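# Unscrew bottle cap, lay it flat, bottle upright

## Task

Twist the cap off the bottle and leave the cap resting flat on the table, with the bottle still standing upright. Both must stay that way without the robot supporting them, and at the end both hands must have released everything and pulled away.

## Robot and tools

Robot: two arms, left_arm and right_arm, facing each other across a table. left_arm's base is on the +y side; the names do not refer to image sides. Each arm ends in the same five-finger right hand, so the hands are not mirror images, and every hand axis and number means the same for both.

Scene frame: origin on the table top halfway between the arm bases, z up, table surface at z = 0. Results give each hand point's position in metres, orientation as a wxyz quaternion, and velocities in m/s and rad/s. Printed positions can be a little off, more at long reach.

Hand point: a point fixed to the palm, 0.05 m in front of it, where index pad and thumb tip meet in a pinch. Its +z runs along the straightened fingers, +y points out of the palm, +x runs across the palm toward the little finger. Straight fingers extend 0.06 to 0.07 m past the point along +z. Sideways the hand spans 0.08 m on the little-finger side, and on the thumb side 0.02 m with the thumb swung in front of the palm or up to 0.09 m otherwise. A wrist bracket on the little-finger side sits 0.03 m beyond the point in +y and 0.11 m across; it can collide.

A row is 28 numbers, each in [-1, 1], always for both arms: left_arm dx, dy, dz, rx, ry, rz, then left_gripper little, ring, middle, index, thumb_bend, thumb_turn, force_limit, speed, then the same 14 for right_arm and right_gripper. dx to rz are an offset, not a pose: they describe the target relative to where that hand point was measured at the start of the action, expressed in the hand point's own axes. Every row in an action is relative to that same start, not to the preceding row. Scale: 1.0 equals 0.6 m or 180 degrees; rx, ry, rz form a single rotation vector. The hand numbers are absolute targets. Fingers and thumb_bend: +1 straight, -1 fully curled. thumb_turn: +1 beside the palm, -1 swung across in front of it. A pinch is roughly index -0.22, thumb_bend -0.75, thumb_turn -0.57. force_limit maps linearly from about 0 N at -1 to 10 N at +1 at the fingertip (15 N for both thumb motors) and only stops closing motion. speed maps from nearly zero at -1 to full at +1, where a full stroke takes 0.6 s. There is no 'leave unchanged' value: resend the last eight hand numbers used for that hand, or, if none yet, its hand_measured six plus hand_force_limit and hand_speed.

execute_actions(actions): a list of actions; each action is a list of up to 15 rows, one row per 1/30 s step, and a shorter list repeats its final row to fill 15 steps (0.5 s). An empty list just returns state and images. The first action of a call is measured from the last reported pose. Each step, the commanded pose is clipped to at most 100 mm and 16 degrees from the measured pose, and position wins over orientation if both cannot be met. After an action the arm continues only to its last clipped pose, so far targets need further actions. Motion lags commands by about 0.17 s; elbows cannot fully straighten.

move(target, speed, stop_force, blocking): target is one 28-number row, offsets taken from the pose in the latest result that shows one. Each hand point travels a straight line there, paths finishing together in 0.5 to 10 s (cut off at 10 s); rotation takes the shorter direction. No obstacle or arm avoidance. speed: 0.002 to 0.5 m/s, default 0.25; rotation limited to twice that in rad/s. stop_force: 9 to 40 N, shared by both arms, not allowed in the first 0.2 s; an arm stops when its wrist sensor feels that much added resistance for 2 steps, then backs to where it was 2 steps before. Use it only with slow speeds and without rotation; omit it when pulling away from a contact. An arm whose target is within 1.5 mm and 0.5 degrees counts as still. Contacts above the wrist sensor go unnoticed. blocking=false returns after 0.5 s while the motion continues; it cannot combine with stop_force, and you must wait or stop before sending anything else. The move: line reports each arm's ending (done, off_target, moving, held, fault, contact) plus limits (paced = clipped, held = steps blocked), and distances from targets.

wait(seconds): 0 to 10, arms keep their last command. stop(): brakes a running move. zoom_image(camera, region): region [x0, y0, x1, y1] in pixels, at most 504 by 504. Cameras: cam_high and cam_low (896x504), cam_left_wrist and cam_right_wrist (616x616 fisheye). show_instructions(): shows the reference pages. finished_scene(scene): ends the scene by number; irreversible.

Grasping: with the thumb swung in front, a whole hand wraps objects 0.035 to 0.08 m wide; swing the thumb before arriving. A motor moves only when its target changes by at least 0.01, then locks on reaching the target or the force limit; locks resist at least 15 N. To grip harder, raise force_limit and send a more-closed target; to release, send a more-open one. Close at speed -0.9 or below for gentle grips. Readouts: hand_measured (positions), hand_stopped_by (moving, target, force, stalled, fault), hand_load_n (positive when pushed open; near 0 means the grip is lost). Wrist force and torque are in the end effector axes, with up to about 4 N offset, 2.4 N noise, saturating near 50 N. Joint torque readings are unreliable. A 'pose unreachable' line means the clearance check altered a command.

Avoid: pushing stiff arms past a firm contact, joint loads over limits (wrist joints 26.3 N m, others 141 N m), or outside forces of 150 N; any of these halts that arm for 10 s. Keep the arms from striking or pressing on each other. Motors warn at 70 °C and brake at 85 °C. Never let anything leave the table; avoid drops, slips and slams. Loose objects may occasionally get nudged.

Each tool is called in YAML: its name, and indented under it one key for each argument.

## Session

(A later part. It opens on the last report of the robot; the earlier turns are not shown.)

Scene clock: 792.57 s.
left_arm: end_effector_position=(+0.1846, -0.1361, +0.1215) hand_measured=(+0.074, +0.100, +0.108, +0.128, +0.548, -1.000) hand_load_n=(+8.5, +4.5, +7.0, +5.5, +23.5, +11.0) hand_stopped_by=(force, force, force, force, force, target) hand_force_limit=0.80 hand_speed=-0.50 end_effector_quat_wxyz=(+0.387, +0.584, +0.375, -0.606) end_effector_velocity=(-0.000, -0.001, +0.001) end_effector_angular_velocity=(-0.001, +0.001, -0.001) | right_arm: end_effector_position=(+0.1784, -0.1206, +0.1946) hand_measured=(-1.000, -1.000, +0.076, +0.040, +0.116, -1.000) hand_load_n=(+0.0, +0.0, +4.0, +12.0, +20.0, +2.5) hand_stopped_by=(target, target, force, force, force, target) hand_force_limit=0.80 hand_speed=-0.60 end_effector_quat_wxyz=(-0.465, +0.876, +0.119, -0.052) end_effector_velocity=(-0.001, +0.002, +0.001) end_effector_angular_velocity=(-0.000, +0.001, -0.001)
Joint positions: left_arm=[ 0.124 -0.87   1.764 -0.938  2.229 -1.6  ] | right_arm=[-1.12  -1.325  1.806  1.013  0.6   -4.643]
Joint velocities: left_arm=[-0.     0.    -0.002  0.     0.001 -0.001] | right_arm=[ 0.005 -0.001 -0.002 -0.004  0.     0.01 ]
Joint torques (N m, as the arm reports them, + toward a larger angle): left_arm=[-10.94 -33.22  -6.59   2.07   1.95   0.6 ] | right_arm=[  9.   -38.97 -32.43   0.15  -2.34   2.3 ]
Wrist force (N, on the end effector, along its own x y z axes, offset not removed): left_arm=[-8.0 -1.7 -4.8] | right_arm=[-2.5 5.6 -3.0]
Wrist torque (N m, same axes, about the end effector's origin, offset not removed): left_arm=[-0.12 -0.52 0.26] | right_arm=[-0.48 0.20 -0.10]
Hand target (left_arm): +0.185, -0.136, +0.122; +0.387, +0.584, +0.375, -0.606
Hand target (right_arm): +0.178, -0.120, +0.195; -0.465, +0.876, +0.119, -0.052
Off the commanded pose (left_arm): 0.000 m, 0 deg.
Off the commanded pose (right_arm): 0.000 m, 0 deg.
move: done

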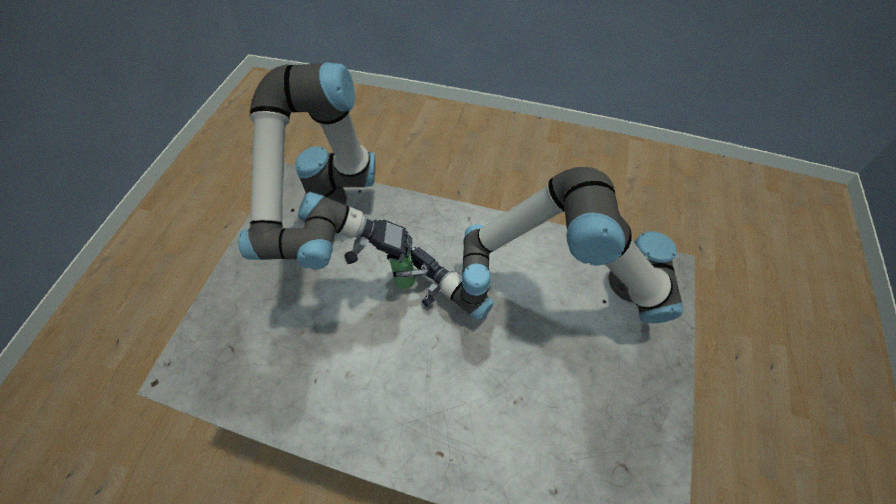

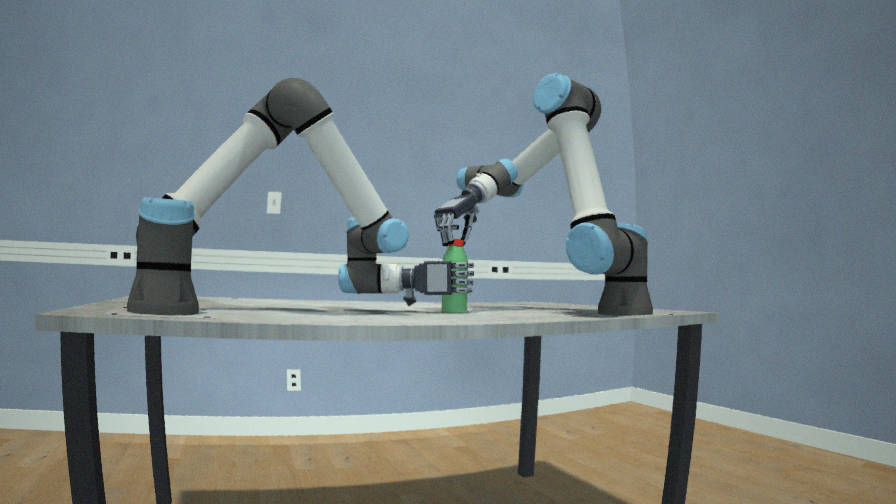

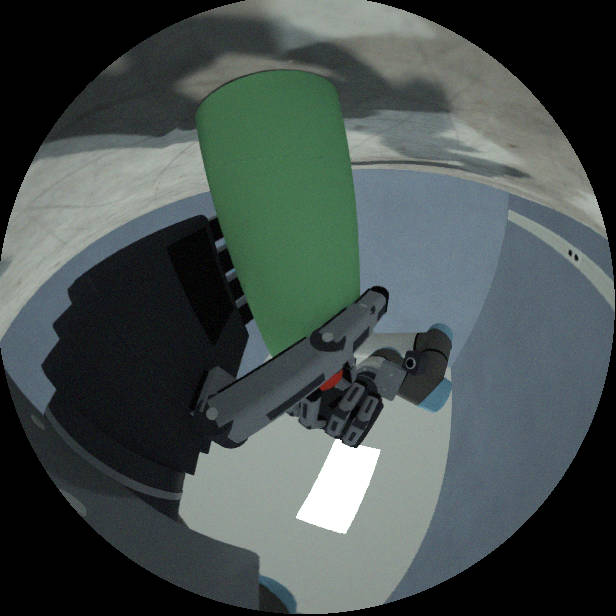

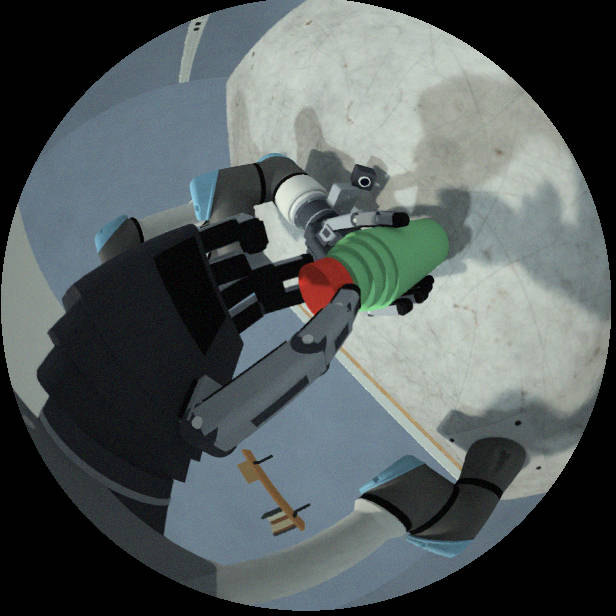

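move:
  target: [0,0,0,0,0,0,-0.7,-0.7,-0.7,-0.7,-0.6,-1,0.8,-0.5, 0.0109,0.0088,-0.0139,0,-0.322,-0.218,-1,-1,-0.35,-0.35,-0.85,-1,0.8,-0.6]
  speed: 0.4

zoom_image:
  camera: "cam_low"
  region: [410, 200, 510, 320]

Scene clock: 809.70 s.
left_arm: end_effector_position=(+0.1846, -0.1361, +0.1215) hand_measured=(+0.074, +0.100, +0.108, +0.128, +0.548, -1.000) hand_load_n=(+10.0, +5.0, +6.0, +3.5, +27.0, +8.5) hand_stopped_by=(force, force, force, force, force, target) hand_force_limit=0.80 hand_speed=-0.50 end_effector_quat_wxyz=(+0.388, +0.584, +0.375, -0.606) end_effector_velocity=(+0.000, +0.000, -0.000) end_effector_angular_velocity=(+0.001, +0.001, +0.000) | right_arm: end_effector_position=(+0.1870, -0.1283, +0.1946) hand_measured=(-1.000, -1.000, +0.060, +0.046, +0.116, -1.000) hand_load_n=(+0.0, +0.0, +11.0, +21.5, +10.5, +1.5) hand_stopped_by=(target, target, force, force, force, target) hand_force_limit=0.80 hand_speed=-0.60 end_effector_quat_wxyz=(-0.341, +0.655, +0.599, -0.309) end_effector_velocity=(+0.000, -0.000, -0.000) end_effector_angular_velocity=(-0.001, -0.000, +0.010)
Joint positions: left_arm=[ 0.124 -0.87   1.764 -0.938  2.229 -1.6  ] | right_arm=[-0.881 -0.885  1.356  1.951  1.067 -5.889]
Joint velocities: left_arm=[ 0. -0.  0.  0. -0. -0.] | right_arm=[ 0.003  0.003 -0.005  0.004  0.006 -0.004]
Joint torques (N m, as the arm reports them, + toward a larger angle): left_arm=[ -9.06 -36.18  -2.76   5.33   6.47   0.62] | right_arm=[ -5.73 -22.05 -32.26  -1.23   7.05  -2.51]
Wrist force (N, on the end effector, along its own x y z axes, offset not removed): left_arm=[-8.0 37.0 11.9] | right_arm=[10.2 -33.7 7.4]
Wrist torque (N m, same axes, about the end effector's origin, offset not removed): left_arm=[0.91 -1.04 0.41] | right_arm=[0.50 0.47 -0.53]
Hand target (left_arm): +0.185, -0.136, +0.122; +0.387, +0.584, +0.375, -0.606
Hand target (right_arm): +0.187, -0.128, +0.195; -0.341, +0.655, +0.600, -0.309
Off the commanded pose (left_arm): 0.000 m, 0 deg.
Off the commanded pose (right_arm): 0.001 m, 0 deg.
move: done

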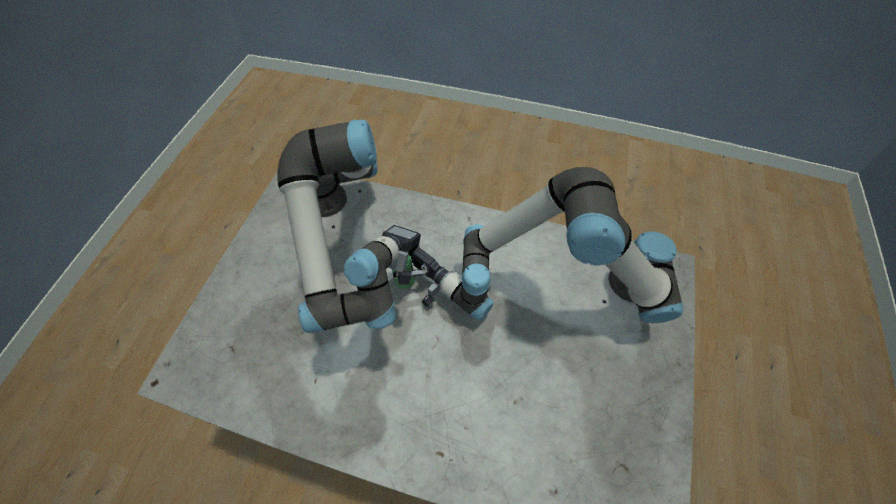

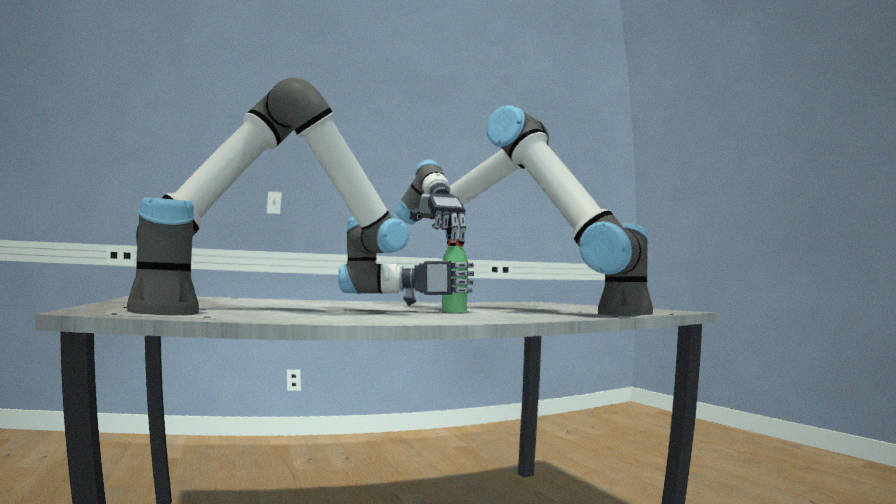

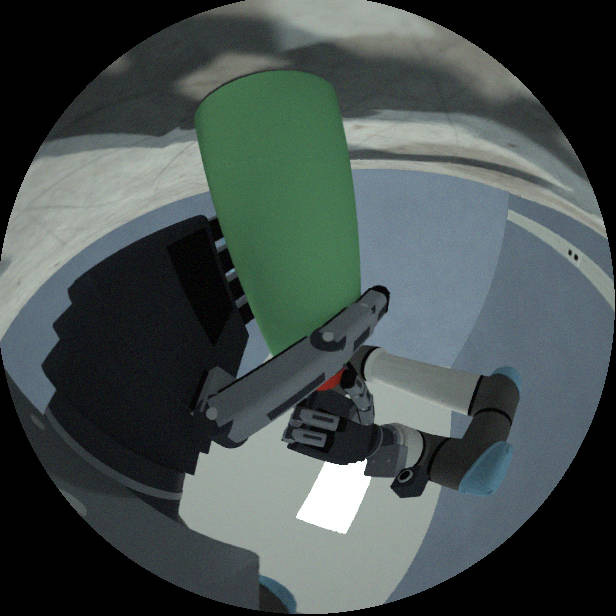

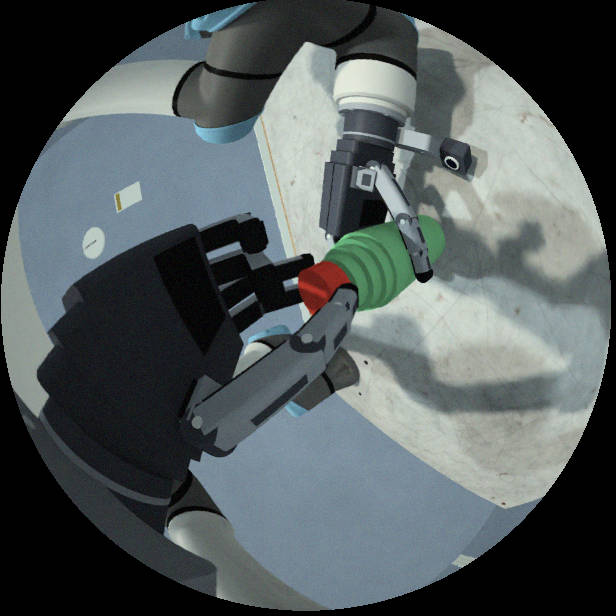

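Region (410, 200, 510, 320) of cam_low's 896x504 image, scaled by 4.200, with more detail than that image has.

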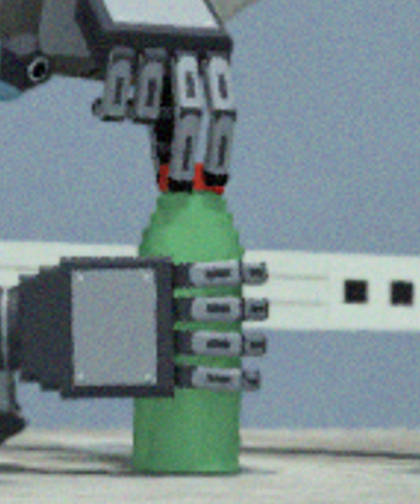

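move:
  target: [0,0,0,0,0,0,-0.7,-0.7,-0.7,-0.7,-0.6,-1,0.8,-0.5, 0.0025,-0.0065,0.0037,0,0,0,-1,-1,-0.35,-0.35,-0.85,-1,0.8,-0.6]
  speed: 0.02

zoom_image:
  camera: "cam_low"
  region: [410, 200, 510, 320]

Scene clock: 824.93 s.
left_arm: end_effector_position=(+0.1845, -0.1360, +0.1214) hand_measured=(+0.074, +0.100, +0.108, +0.128, +0.548, -1.000) hand_load_n=(+7.5, +4.5, +7.5, +6.5, +23.0, +13.0) hand_stopped_by=(force, force, force, force, force, target) hand_force_limit=0.80 hand_speed=-0.50 end_effector_quat_wxyz=(+0.387, +0.584, +0.375, -0.606) end_effector_velocity=(-0.001, -0.001, +0.001) end_effector_angular_velocity=(-0.001, +0.001, -0.002) | right_arm: end_effector_position=(+0.1833, -0.1265, +0.1964) hand_measured=(-1.000, -1.000, +0.058, +0.046, +0.116, -1.000) hand_load_n=(+0.0, +0.0, +4.0, +14.0, +17.5, +4.0) hand_stopped_by=(target, target, force, force, force, target) hand_force_limit=0.80 hand_speed=-0.60 end_effector_quat_wxyz=(-0.341, +0.655, +0.599, -0.309) end_effector_velocity=(-0.002, +0.001, +0.001) end_effector_angular_velocity=(+0.000, -0.000, +0.000)
Joint positions: left_arm=[ 0.124 -0.87   1.764 -0.938  2.229 -1.6  ] | right_arm=[-0.875 -0.89   1.359  1.951  1.062 -5.884]
Joint velocities: left_arm=[-0.002 -0.    -0.002  0.001  0.    -0.001] | right_arm=[ 0.003 -0.003  0.001 -0.    -0.002  0.002]
Joint torques (N m, as the arm reports them, + toward a larger angle): left_arm=[ -9.1  -33.03 -12.76   2.27  -2.01   0.55] | right_arm=[  8.14 -58.25  -5.4    2.69  -3.96   2.04]
Wrist force (N, on the end effector, along its own x y z axes, offset not removed): left_arm=[-14.3 -2.1 -5.7] | right_arm=[-3.4 7.5 7.2]
Wrist torque (N m, same axes, about the end effector's origin, offset not removed): left_arm=[-0.15 0.06 0.08] | right_arm=[-0.43 -0.29 -0.03]
Hand target (left_arm): +0.185, -0.136, +0.122; +0.388, +0.584, +0.375, -0.606
Hand target (right_arm): +0.183, -0.126, +0.197; -0.341, +0.655, +0.599, -0.309
Off the commanded pose (left_arm): 0.000 m, 0 deg.
Off the commanded pose (right_arm): 0.000 m, 0 deg.
move: done

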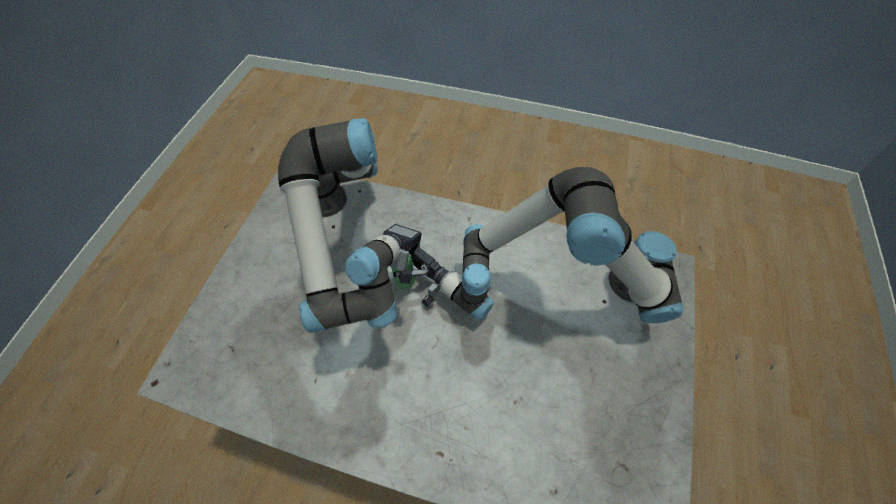

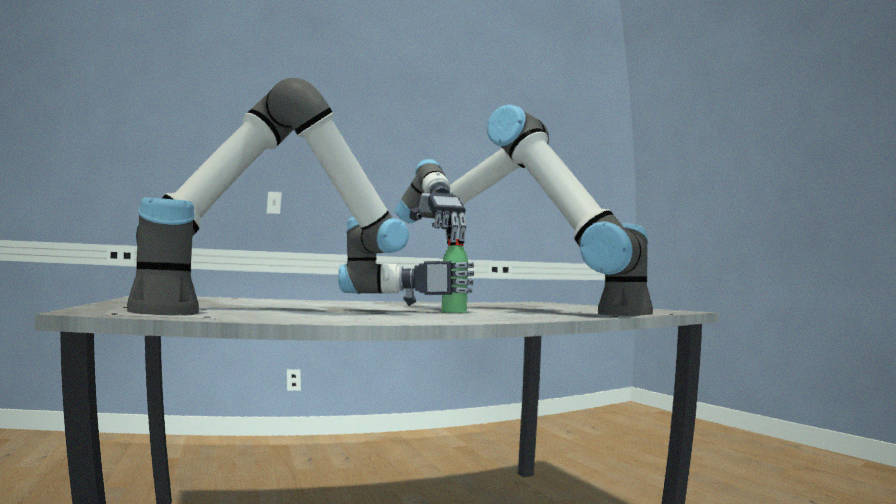

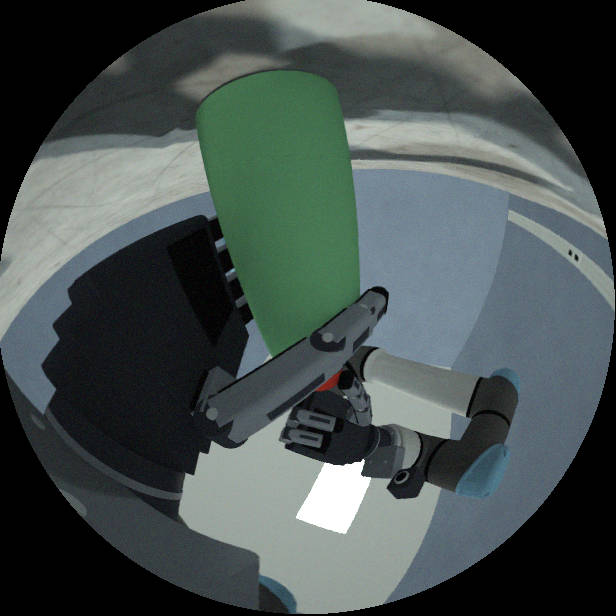

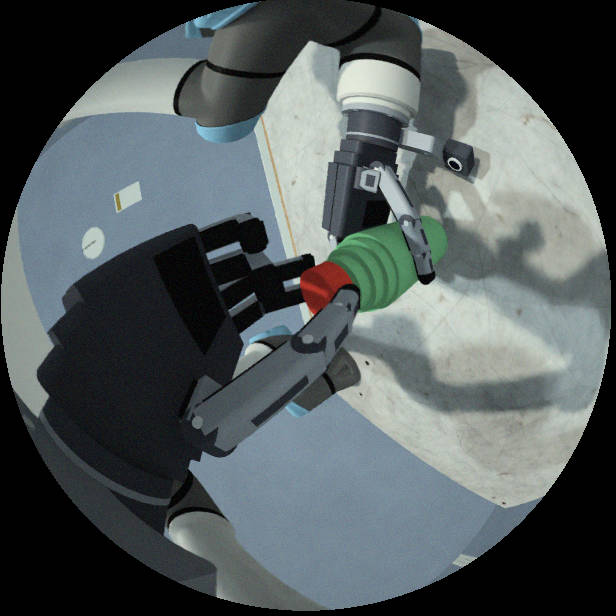

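Region (410, 200, 510, 320) of cam_low's 896x504 image, scaled by 4.200, with more detail than that image has.

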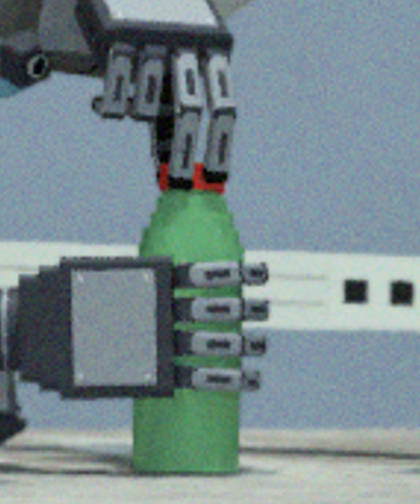

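move:
  target: [0,0,0,0,0,0,-0.7,-0.7,-0.7,-0.7,-0.6,-1,0.8,-0.5, 0.0171,-0.0028,0.0068,0,0.483,0.327,-1,-1,0.5,0.5,0.55,-1,0.8,1]
  speed: 0.5

move:
  target: [0,0,0,0,0,0,-0.7,-0.7,-0.7,-0.7,-0.6,-1,0.8,-0.5, 0.0225,-0.0058,0.0104,0,0.483,0.327,-1,-1,0.5,0.5,0.55,-1,0.8,1]
  speed: 0.5

zoom_image:
  camera: "cam_low"
  region: [410, 200, 510, 320]

zoom_image:
  camera: "cam_right_wrist"
  region: [220, 180, 440, 360]

Scene clock: 947.20 s.
left_arm: end_effector_position=(+0.1845, -0.1361, +0.1215) hand_measured=(+0.074, +0.100, +0.108, +0.128, +0.548, -1.000) hand_load_n=(+8.0, +4.5, +8.0, +6.5, +22.0, +12.0) hand_stopped_by=(force, force, force, force, force, target) hand_force_limit=0.80 hand_speed=-0.50 end_effector_quat_wxyz=(+0.387, +0.584, +0.375, -0.606) end_effector_velocity=(-0.000, -0.000, +0.000) end_effector_angular_velocity=(-0.001, -0.002, +0.000) | right_arm: end_effector_position=(+0.1802, -0.1160, +0.1963) hand_measured=(-1.000, -1.000, +0.500, +0.500, +0.550, -1.000) hand_load_n=(+0.0, +0.0, +0.0, +0.0, +0.0, +0.0) hand_stopped_by=(target, target, target, target, target, target) hand_force_limit=0.80 hand_speed=1.00 end_effector_quat_wxyz=(+0.464, -0.868, +0.149, -0.090) end_effector_velocity=(-0.001, -0.000, -0.001) end_effector_angular_velocity=(-0.007, -0.003, -0.012)
Joint positions: left_arm=[ 0.124 -0.87   1.764 -0.938  2.229 -1.6  ] | right_arm=[-1.037 -1.66   1.996  0.439  0.911 -3.703]
Joint velocities: left_arm=[-0.    -0.    -0.     0.001 -0.     0.002] | right_arm=[ 0.01  -0.005  0.003 -0.006  0.021  0.013]
Joint torques (N m, as the arm reports them, + toward a larger angle): left_arm=[  3.28 -43.55  -7.14   1.01   1.98   0.83] | right_arm=[  5.86 -25.28  -5.53  -2.13   1.06   2.04]
Wrist force (N, on the end effector, along its own x y z axes, offset not removed): left_arm=[-1.1 1.3 0.4] | right_arm=[0.3 -3.8 -2.3]
Wrist torque (N m, same axes, about the end effector's origin, offset not removed): left_arm=[0.29 -0.07 0.08] | right_arm=[-0.48 0.09 -0.12]
Hand target (left_arm): +0.185, -0.136, +0.121; +0.387, +0.584, +0.375, -0.606
Hand target (right_arm): +0.180, -0.116, +0.196; -0.464, +0.868, -0.150, +0.090
Off the commanded pose (left_arm): 0.000 m, 0 deg.
Off the commanded pose (right_arm): 0.001 m, 0 deg.
move: done

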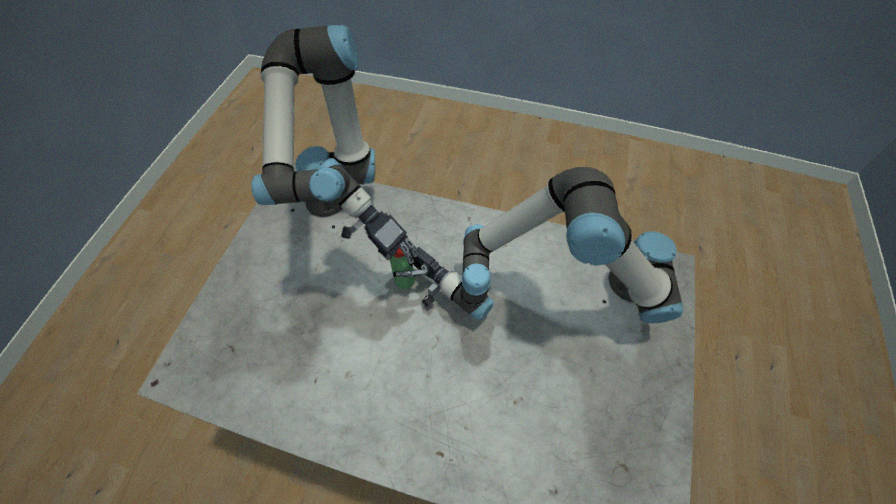

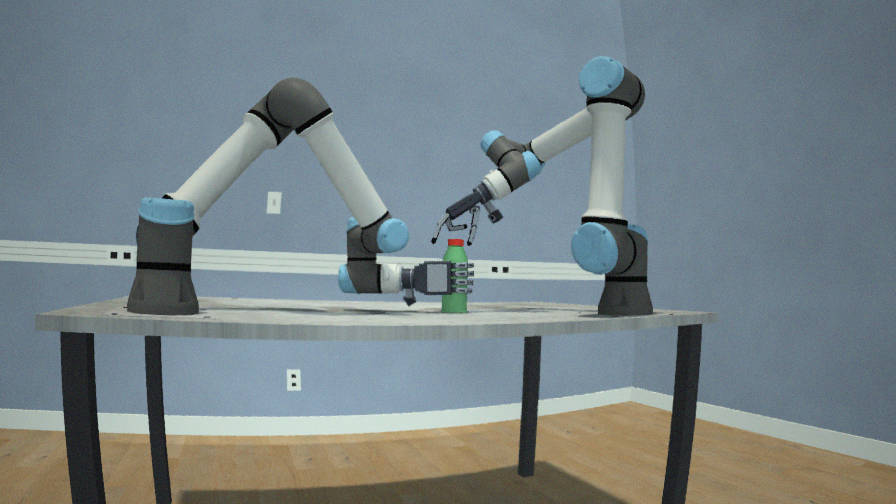

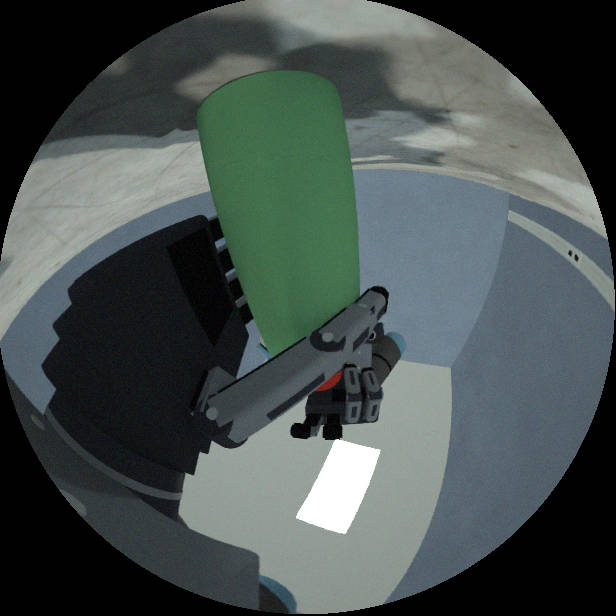

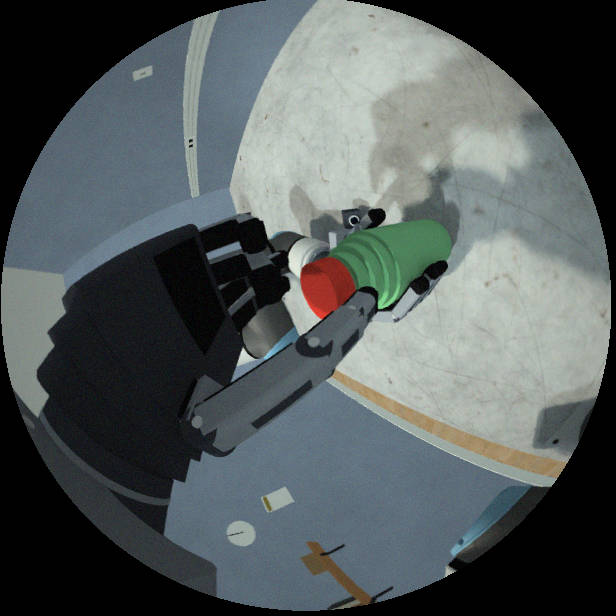

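Scene clock: 949.87 s.
left_arm: end_effector_position=(+0.1845, -0.1361, +0.1215) hand_measured=(+0.074, +0.100, +0.108, +0.128, +0.548, -1.000) hand_load_n=(+8.0, +4.5, +8.0, +6.5, +22.0, +12.0) hand_stopped_by=(force, force, force, force, force, target) hand_force_limit=0.80 hand_speed=-0.50 end_effector_quat_wxyz=(+0.387, +0.584, +0.375, -0.606) end_effector_velocity=(+0.002, +0.000, +0.000) end_effector_angular_velocity=(+0.001, +0.000, +0.002) | right_arm: end_effector_position=(+0.1949, -0.1139, +0.1952) hand_measured=(-1.000, -1.000, +0.500, +0.500, +0.550, -1.000) hand_load_n=(+0.0, +0.0, +0.0, +0.0, +0.0, +0.0) hand_stopped_by=(target, target, target, target, target, target) hand_force_limit=0.80 hand_speed=1.00 end_effector_quat_wxyz=(+0.224, -0.404, +0.782, -0.418) end_effector_velocity=(-0.000, +0.000, +0.000) end_effector_angular_velocity=(-0.003, +0.001, -0.014)
Joint positions: left_arm=[ 0.124 -0.87   1.764 -0.938  2.229 -1.6  ] | right_arm=[-0.298 -1.067  1.528  1.337  2.542 -1.282]
Joint velocities: left_arm=[ 0.002  0.    -0.001  0.001  0.     0.   ] | right_arm=[ 0.001  0.008 -0.006  0.022 -0.003  0.025]
Joint torques (N m, as the arm reports them, + toward a larger angle): left_arm=[  3.2  -43.58  -7.71   0.98   1.85   0.71] | right_arm=[  6.88 -26.93 -31.04   5.41  -0.05   2.23]
Wrist force (N, on the end effector, along its own x y z axes, offset not removed): left_arm=[2.5 -0.5 1.2] | right_arm=[-2.4 -3.5 -3.1]
Wrist torque (N m, same axes, about the end effector's origin, offset not removed): left_arm=[-0.13 -0.50 0.17] | right_arm=[-0.31 0.52 -0.32]
Hand target (left_arm): +0.184, -0.136, +0.121; +0.387, +0.584, +0.375, -0.606
Hand target (right_arm): +0.195, -0.114, +0.195; +0.224, -0.403, +0.783, -0.418
Off the commanded pose (left_arm): 0.000 m, 0 deg.
Off the commanded pose (right_arm): 0.001 m, 0 deg.
move: done; limits=paced

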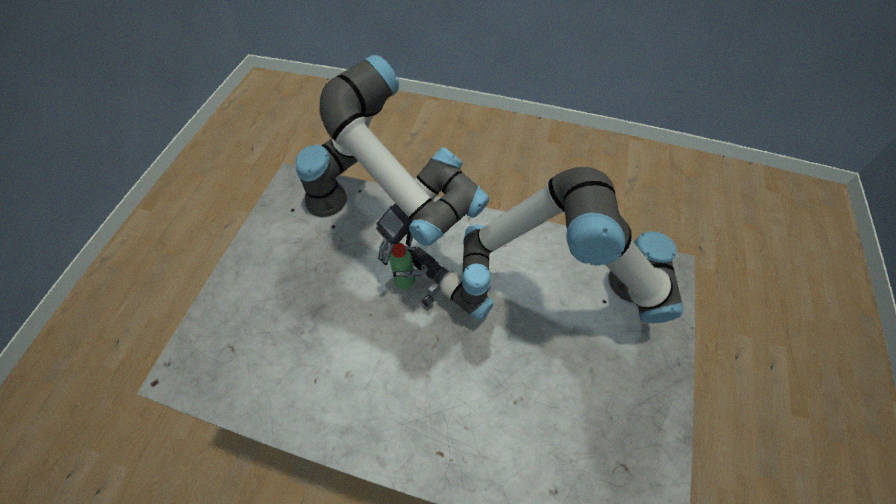

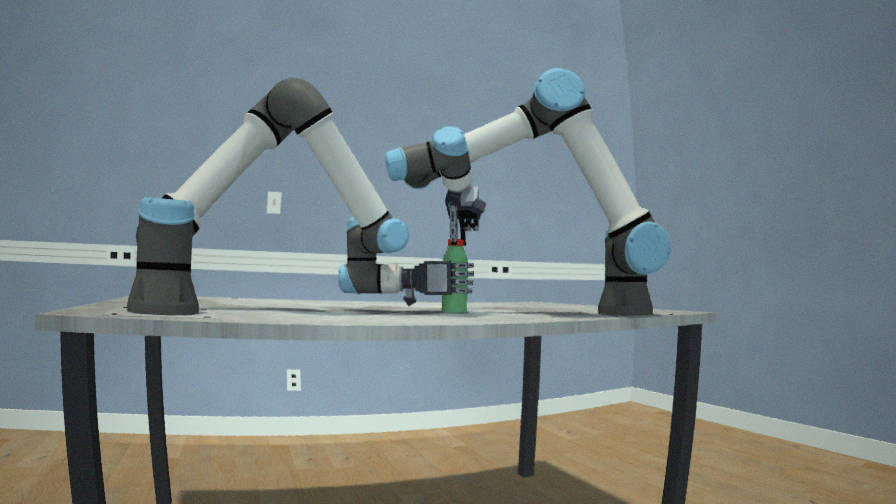

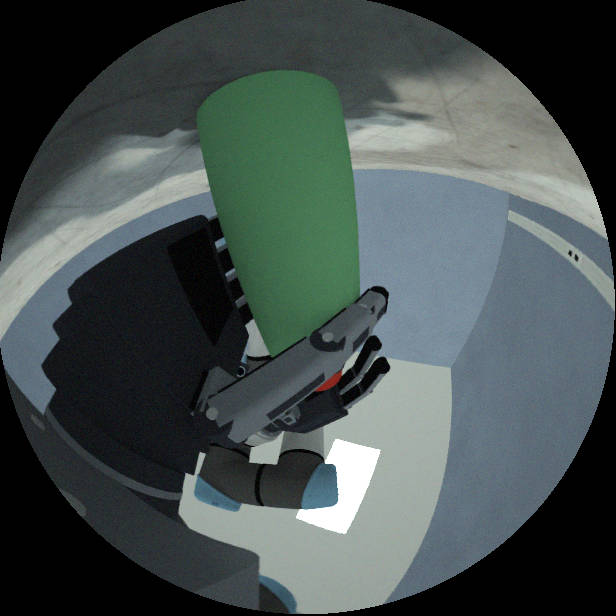

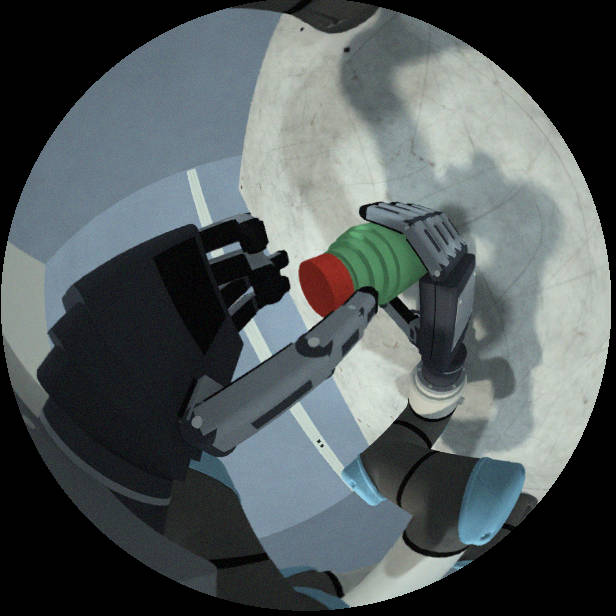

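Region (410, 200, 510, 320) of cam_low's 896x504 image, scaled by 4.200, with more detail than that image has.

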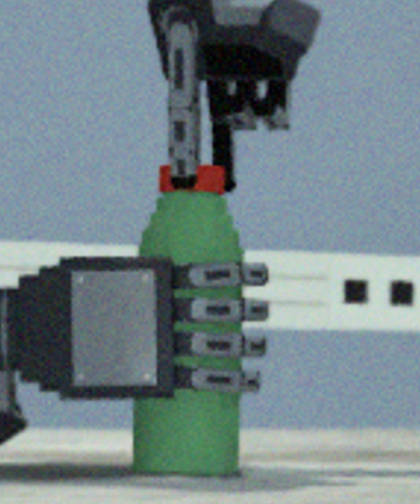

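Region (220, 180, 440, 360) of cam_right_wrist's 616x616 image, scaled by 2.291, with more detail than that image has; it fills the top 412 rows of this view, and the rest is white.

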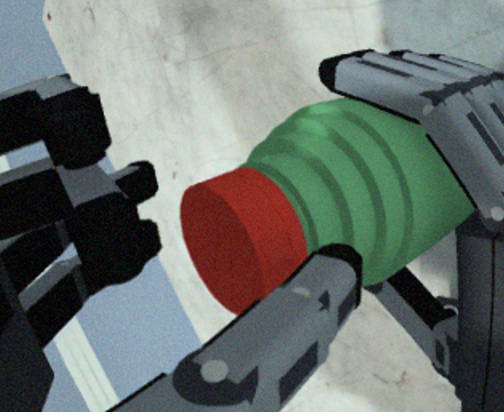

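move:
  target: [0,0,0,0,0,0,-0.7,-0.7,-0.7,-0.7,-0.6,-1,0.8,-0.5, 0,0.0041,0.0028,0,0,0,-1,-1,-0.3,-0.3,-0.8,-1,0.8,-0.6]
  speed: 0.02

Scene clock: 970.93 s.
left_arm: end_effector_position=(+0.1845, -0.1360, +0.1215) hand_measured=(+0.074, +0.100, +0.108, +0.128, +0.548, -1.000) hand_load_n=(+7.0, +4.0, +8.0, +7.5, +19.5, +11.5) hand_stopped_by=(force, force, force, force, force, target) hand_force_limit=0.80 hand_speed=-0.50 end_effector_quat_wxyz=(+0.387, +0.584, +0.375, -0.606) end_effector_velocity=(-0.000, +0.000, -0.001) end_effector_angular_velocity=(+0.002, +0.002, -0.000) | right_arm: end_effector_position=(+0.1949, -0.1139, +0.1923) hand_measured=(-1.000, -1.000, +0.046, +0.004, +0.222, -1.000) hand_load_n=(+0.0, +0.0, +9.5, +11.5, +13.5, +0.0) hand_stopped_by=(target, target, force, force, force, target) hand_force_limit=0.80 hand_speed=-0.60 end_effector_quat_wxyz=(+0.224, -0.404, +0.782, -0.418) end_effector_velocity=(+0.000, +0.000, -0.000) end_effector_angular_velocity=(-0.000, -0.001, -0.000)
Joint positions: left_arm=[ 0.124 -0.87   1.764 -0.938  2.229 -1.6  ] | right_arm=[-0.298 -1.064  1.532  1.33   2.542 -1.282]
Joint velocities: left_arm=[-0.     0.     0.001  0.     0.    -0.002] | right_arm=[ 0.     0.001 -0.    -0.     0.001  0.001]
Joint torques (N m, as the arm reports them, + toward a larger angle): left_arm=[  3.44 -37.77 -10.69   0.61  -2.53   0.68] | right_arm=[ -1.51 -25.51  -4.03  -0.2   -0.13  -2.71]
Wrist force (N, on the end effector, along its own x y z axes, offset not removed): left_arm=[-7.2 -4.8 -2.1] | right_arm=[-1.3 -5.1 3.1]
Wrist torque (N m, same axes, about the end effector's origin, offset not removed): left_arm=[0.27 0.50 0.08] | right_arm=[-0.07 0.35 -0.38]
Hand target (left_arm): +0.184, -0.136, +0.121; +0.387, +0.584, +0.375, -0.606
Hand target (right_arm): +0.195, -0.114, +0.192; +0.224, -0.404, +0.782, -0.418
Off the commanded pose (left_arm): 0.000 m, 0 deg.
Off the commanded pose (right_arm): 0.000 m, 0 deg.
move: done

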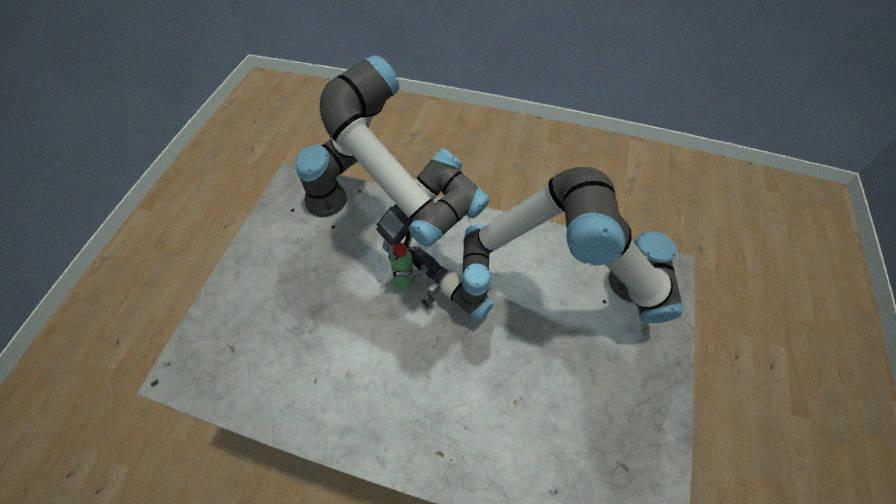

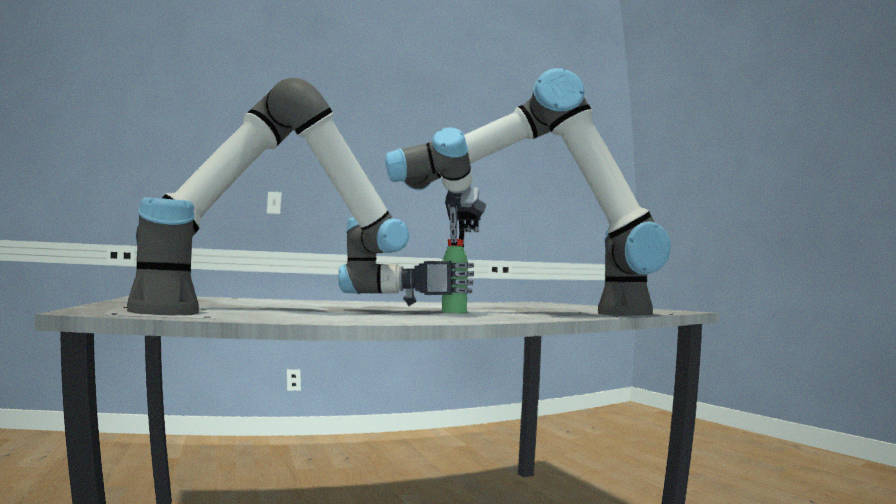

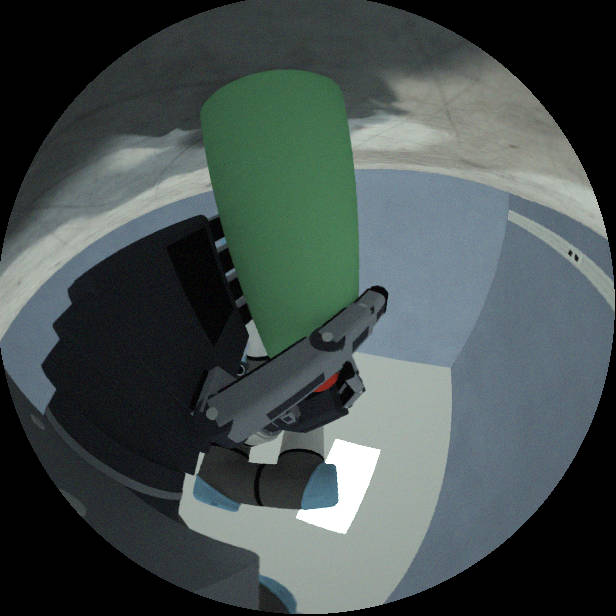

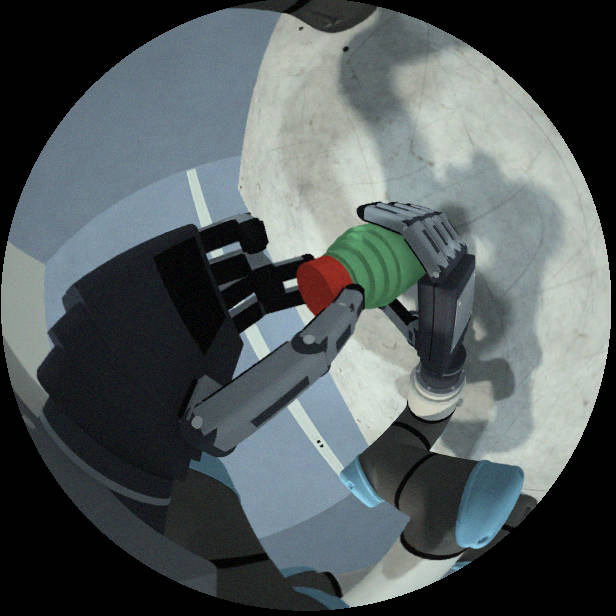

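move:
  target: [0,0,0,0,0,0,-0.7,-0.7,-0.7,-0.7,-0.6,-1,0.8,-0.5, 0.003,0.0093,-0.0161,0,-0.322,-0.218,-1,-1,-0.3,-0.3,-0.8,-1,0.8,-0.6]
  speed: 0.4

zoom_image:
  camera: "cam_low"
  region: [410, 200, 510, 320]

Scene clock: 997.23 s.
left_arm: end_effector_position=(+0.1844, -0.1360, +0.1214) hand_measured=(+0.074, +0.100, +0.108, +0.128, +0.548, -1.000) hand_load_n=(+3.5, +1.5, +6.0, +6.5, +19.5, +10.5) hand_stopped_by=(force, force, force, force, force, target) hand_force_limit=0.80 hand_speed=-0.50 end_effector_quat_wxyz=(+0.387, +0.585, +0.375, -0.606) end_effector_velocity=(-0.001, -0.000, +0.000) end_effector_angular_velocity=(-0.001, -0.001, -0.001) | right_arm: end_effector_position=(+0.1851, -0.1088, +0.1937) hand_measured=(-1.000, -1.000, +0.046, +0.004, +0.224, -1.000) hand_load_n=(+0.0, +0.0, +5.0, +8.5, +15.0, +1.5) hand_stopped_by=(target, target, force, force, force, target) hand_force_limit=0.80 hand_speed=-0.60 end_effector_quat_wxyz=(+0.421, -0.781, +0.404, -0.224) end_effector_velocity=(+0.000, +0.000, -0.000) end_effector_angular_velocity=(+0.002, +0.004, +0.011)
Joint positions: left_arm=[ 0.124 -0.87   1.764 -0.938  2.229 -1.6  ] | right_arm=[-0.675 -1.697  2.008  0.271  1.687 -3.076]
Joint velocities: left_arm=[-0.001 -0.    -0.     0.    -0.     0.001] | right_arm=[-0.01  -0.001  0.001  0.002 -0.019 -0.007]
Joint torques (N m, as the arm reports them, + toward a larger angle): left_arm=[  3.1  -35.17 -12.62  -0.65   1.02   0.55] | right_arm=[ -6.42 -14.52   1.41   2.9   -1.6   -2.74]
Wrist force (N, on the end effector, along its own x y z axes, offset not removed): left_arm=[-17.7 -3.1 -15.6] | right_arm=[-0.3 -17.0 -21.4]
Wrist torque (N m, same axes, about the end effector's origin, offset not removed): left_arm=[-0.06 1.05 -0.25] | right_arm=[-0.43 0.79 -0.35]
Hand target (left_arm): +0.184, -0.136, +0.121; +0.387, +0.584, +0.375, -0.606
Hand target (right_arm): +0.185, -0.109, +0.194; -0.421, +0.781, -0.404, +0.223
Off the commanded pose (left_arm): 0.000 m, 0 deg.
Off the commanded pose (right_arm): 0.001 m, 0 deg.
move: done

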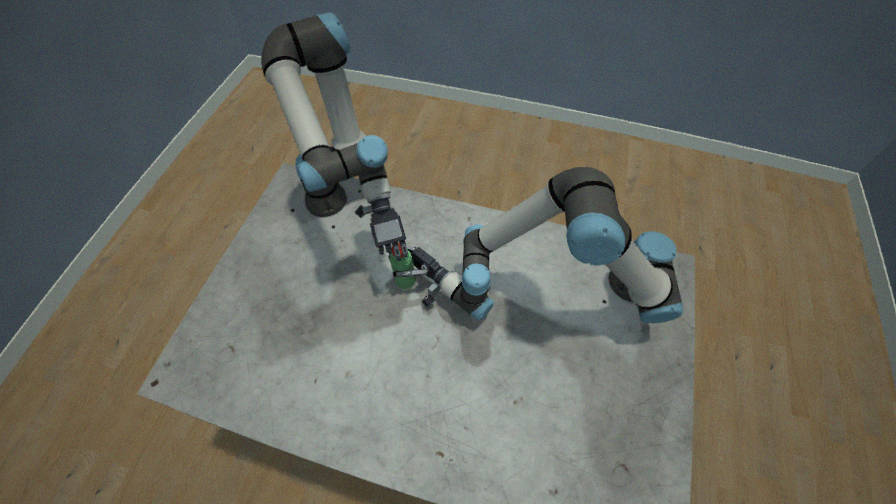

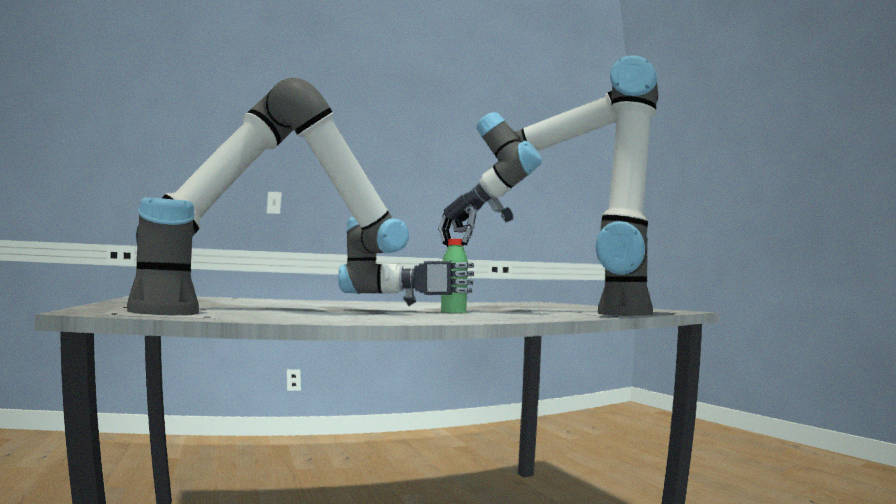

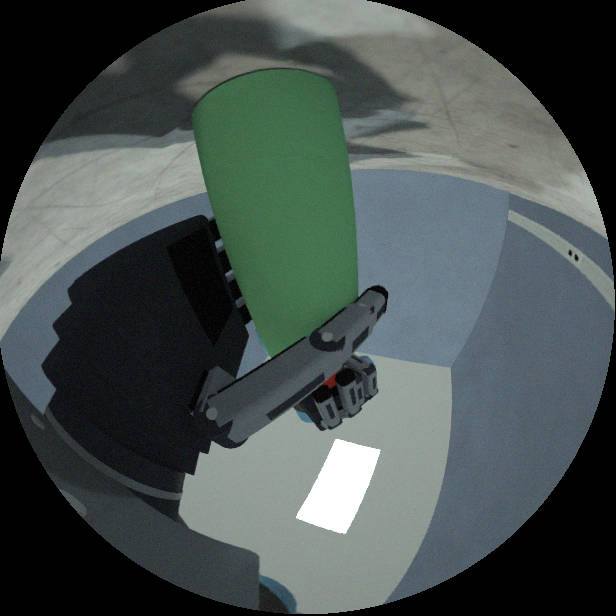

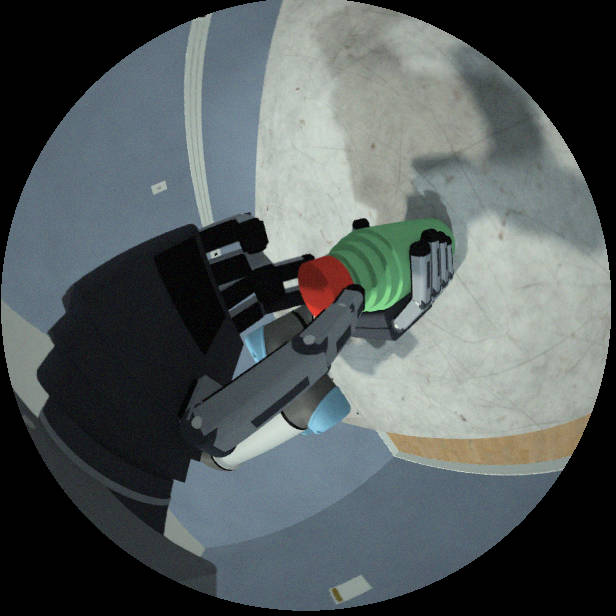

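Region (410, 200, 510, 320) of cam_low's 896x504 image, scaled by 4.200, with more detail than that image has.

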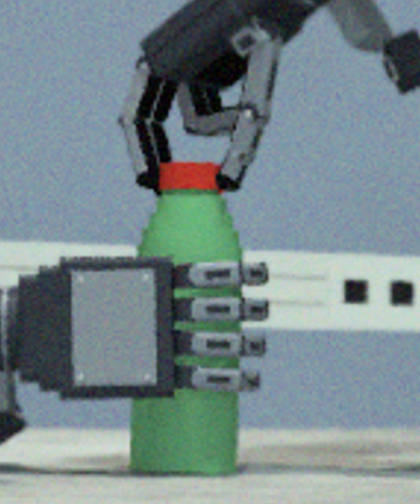

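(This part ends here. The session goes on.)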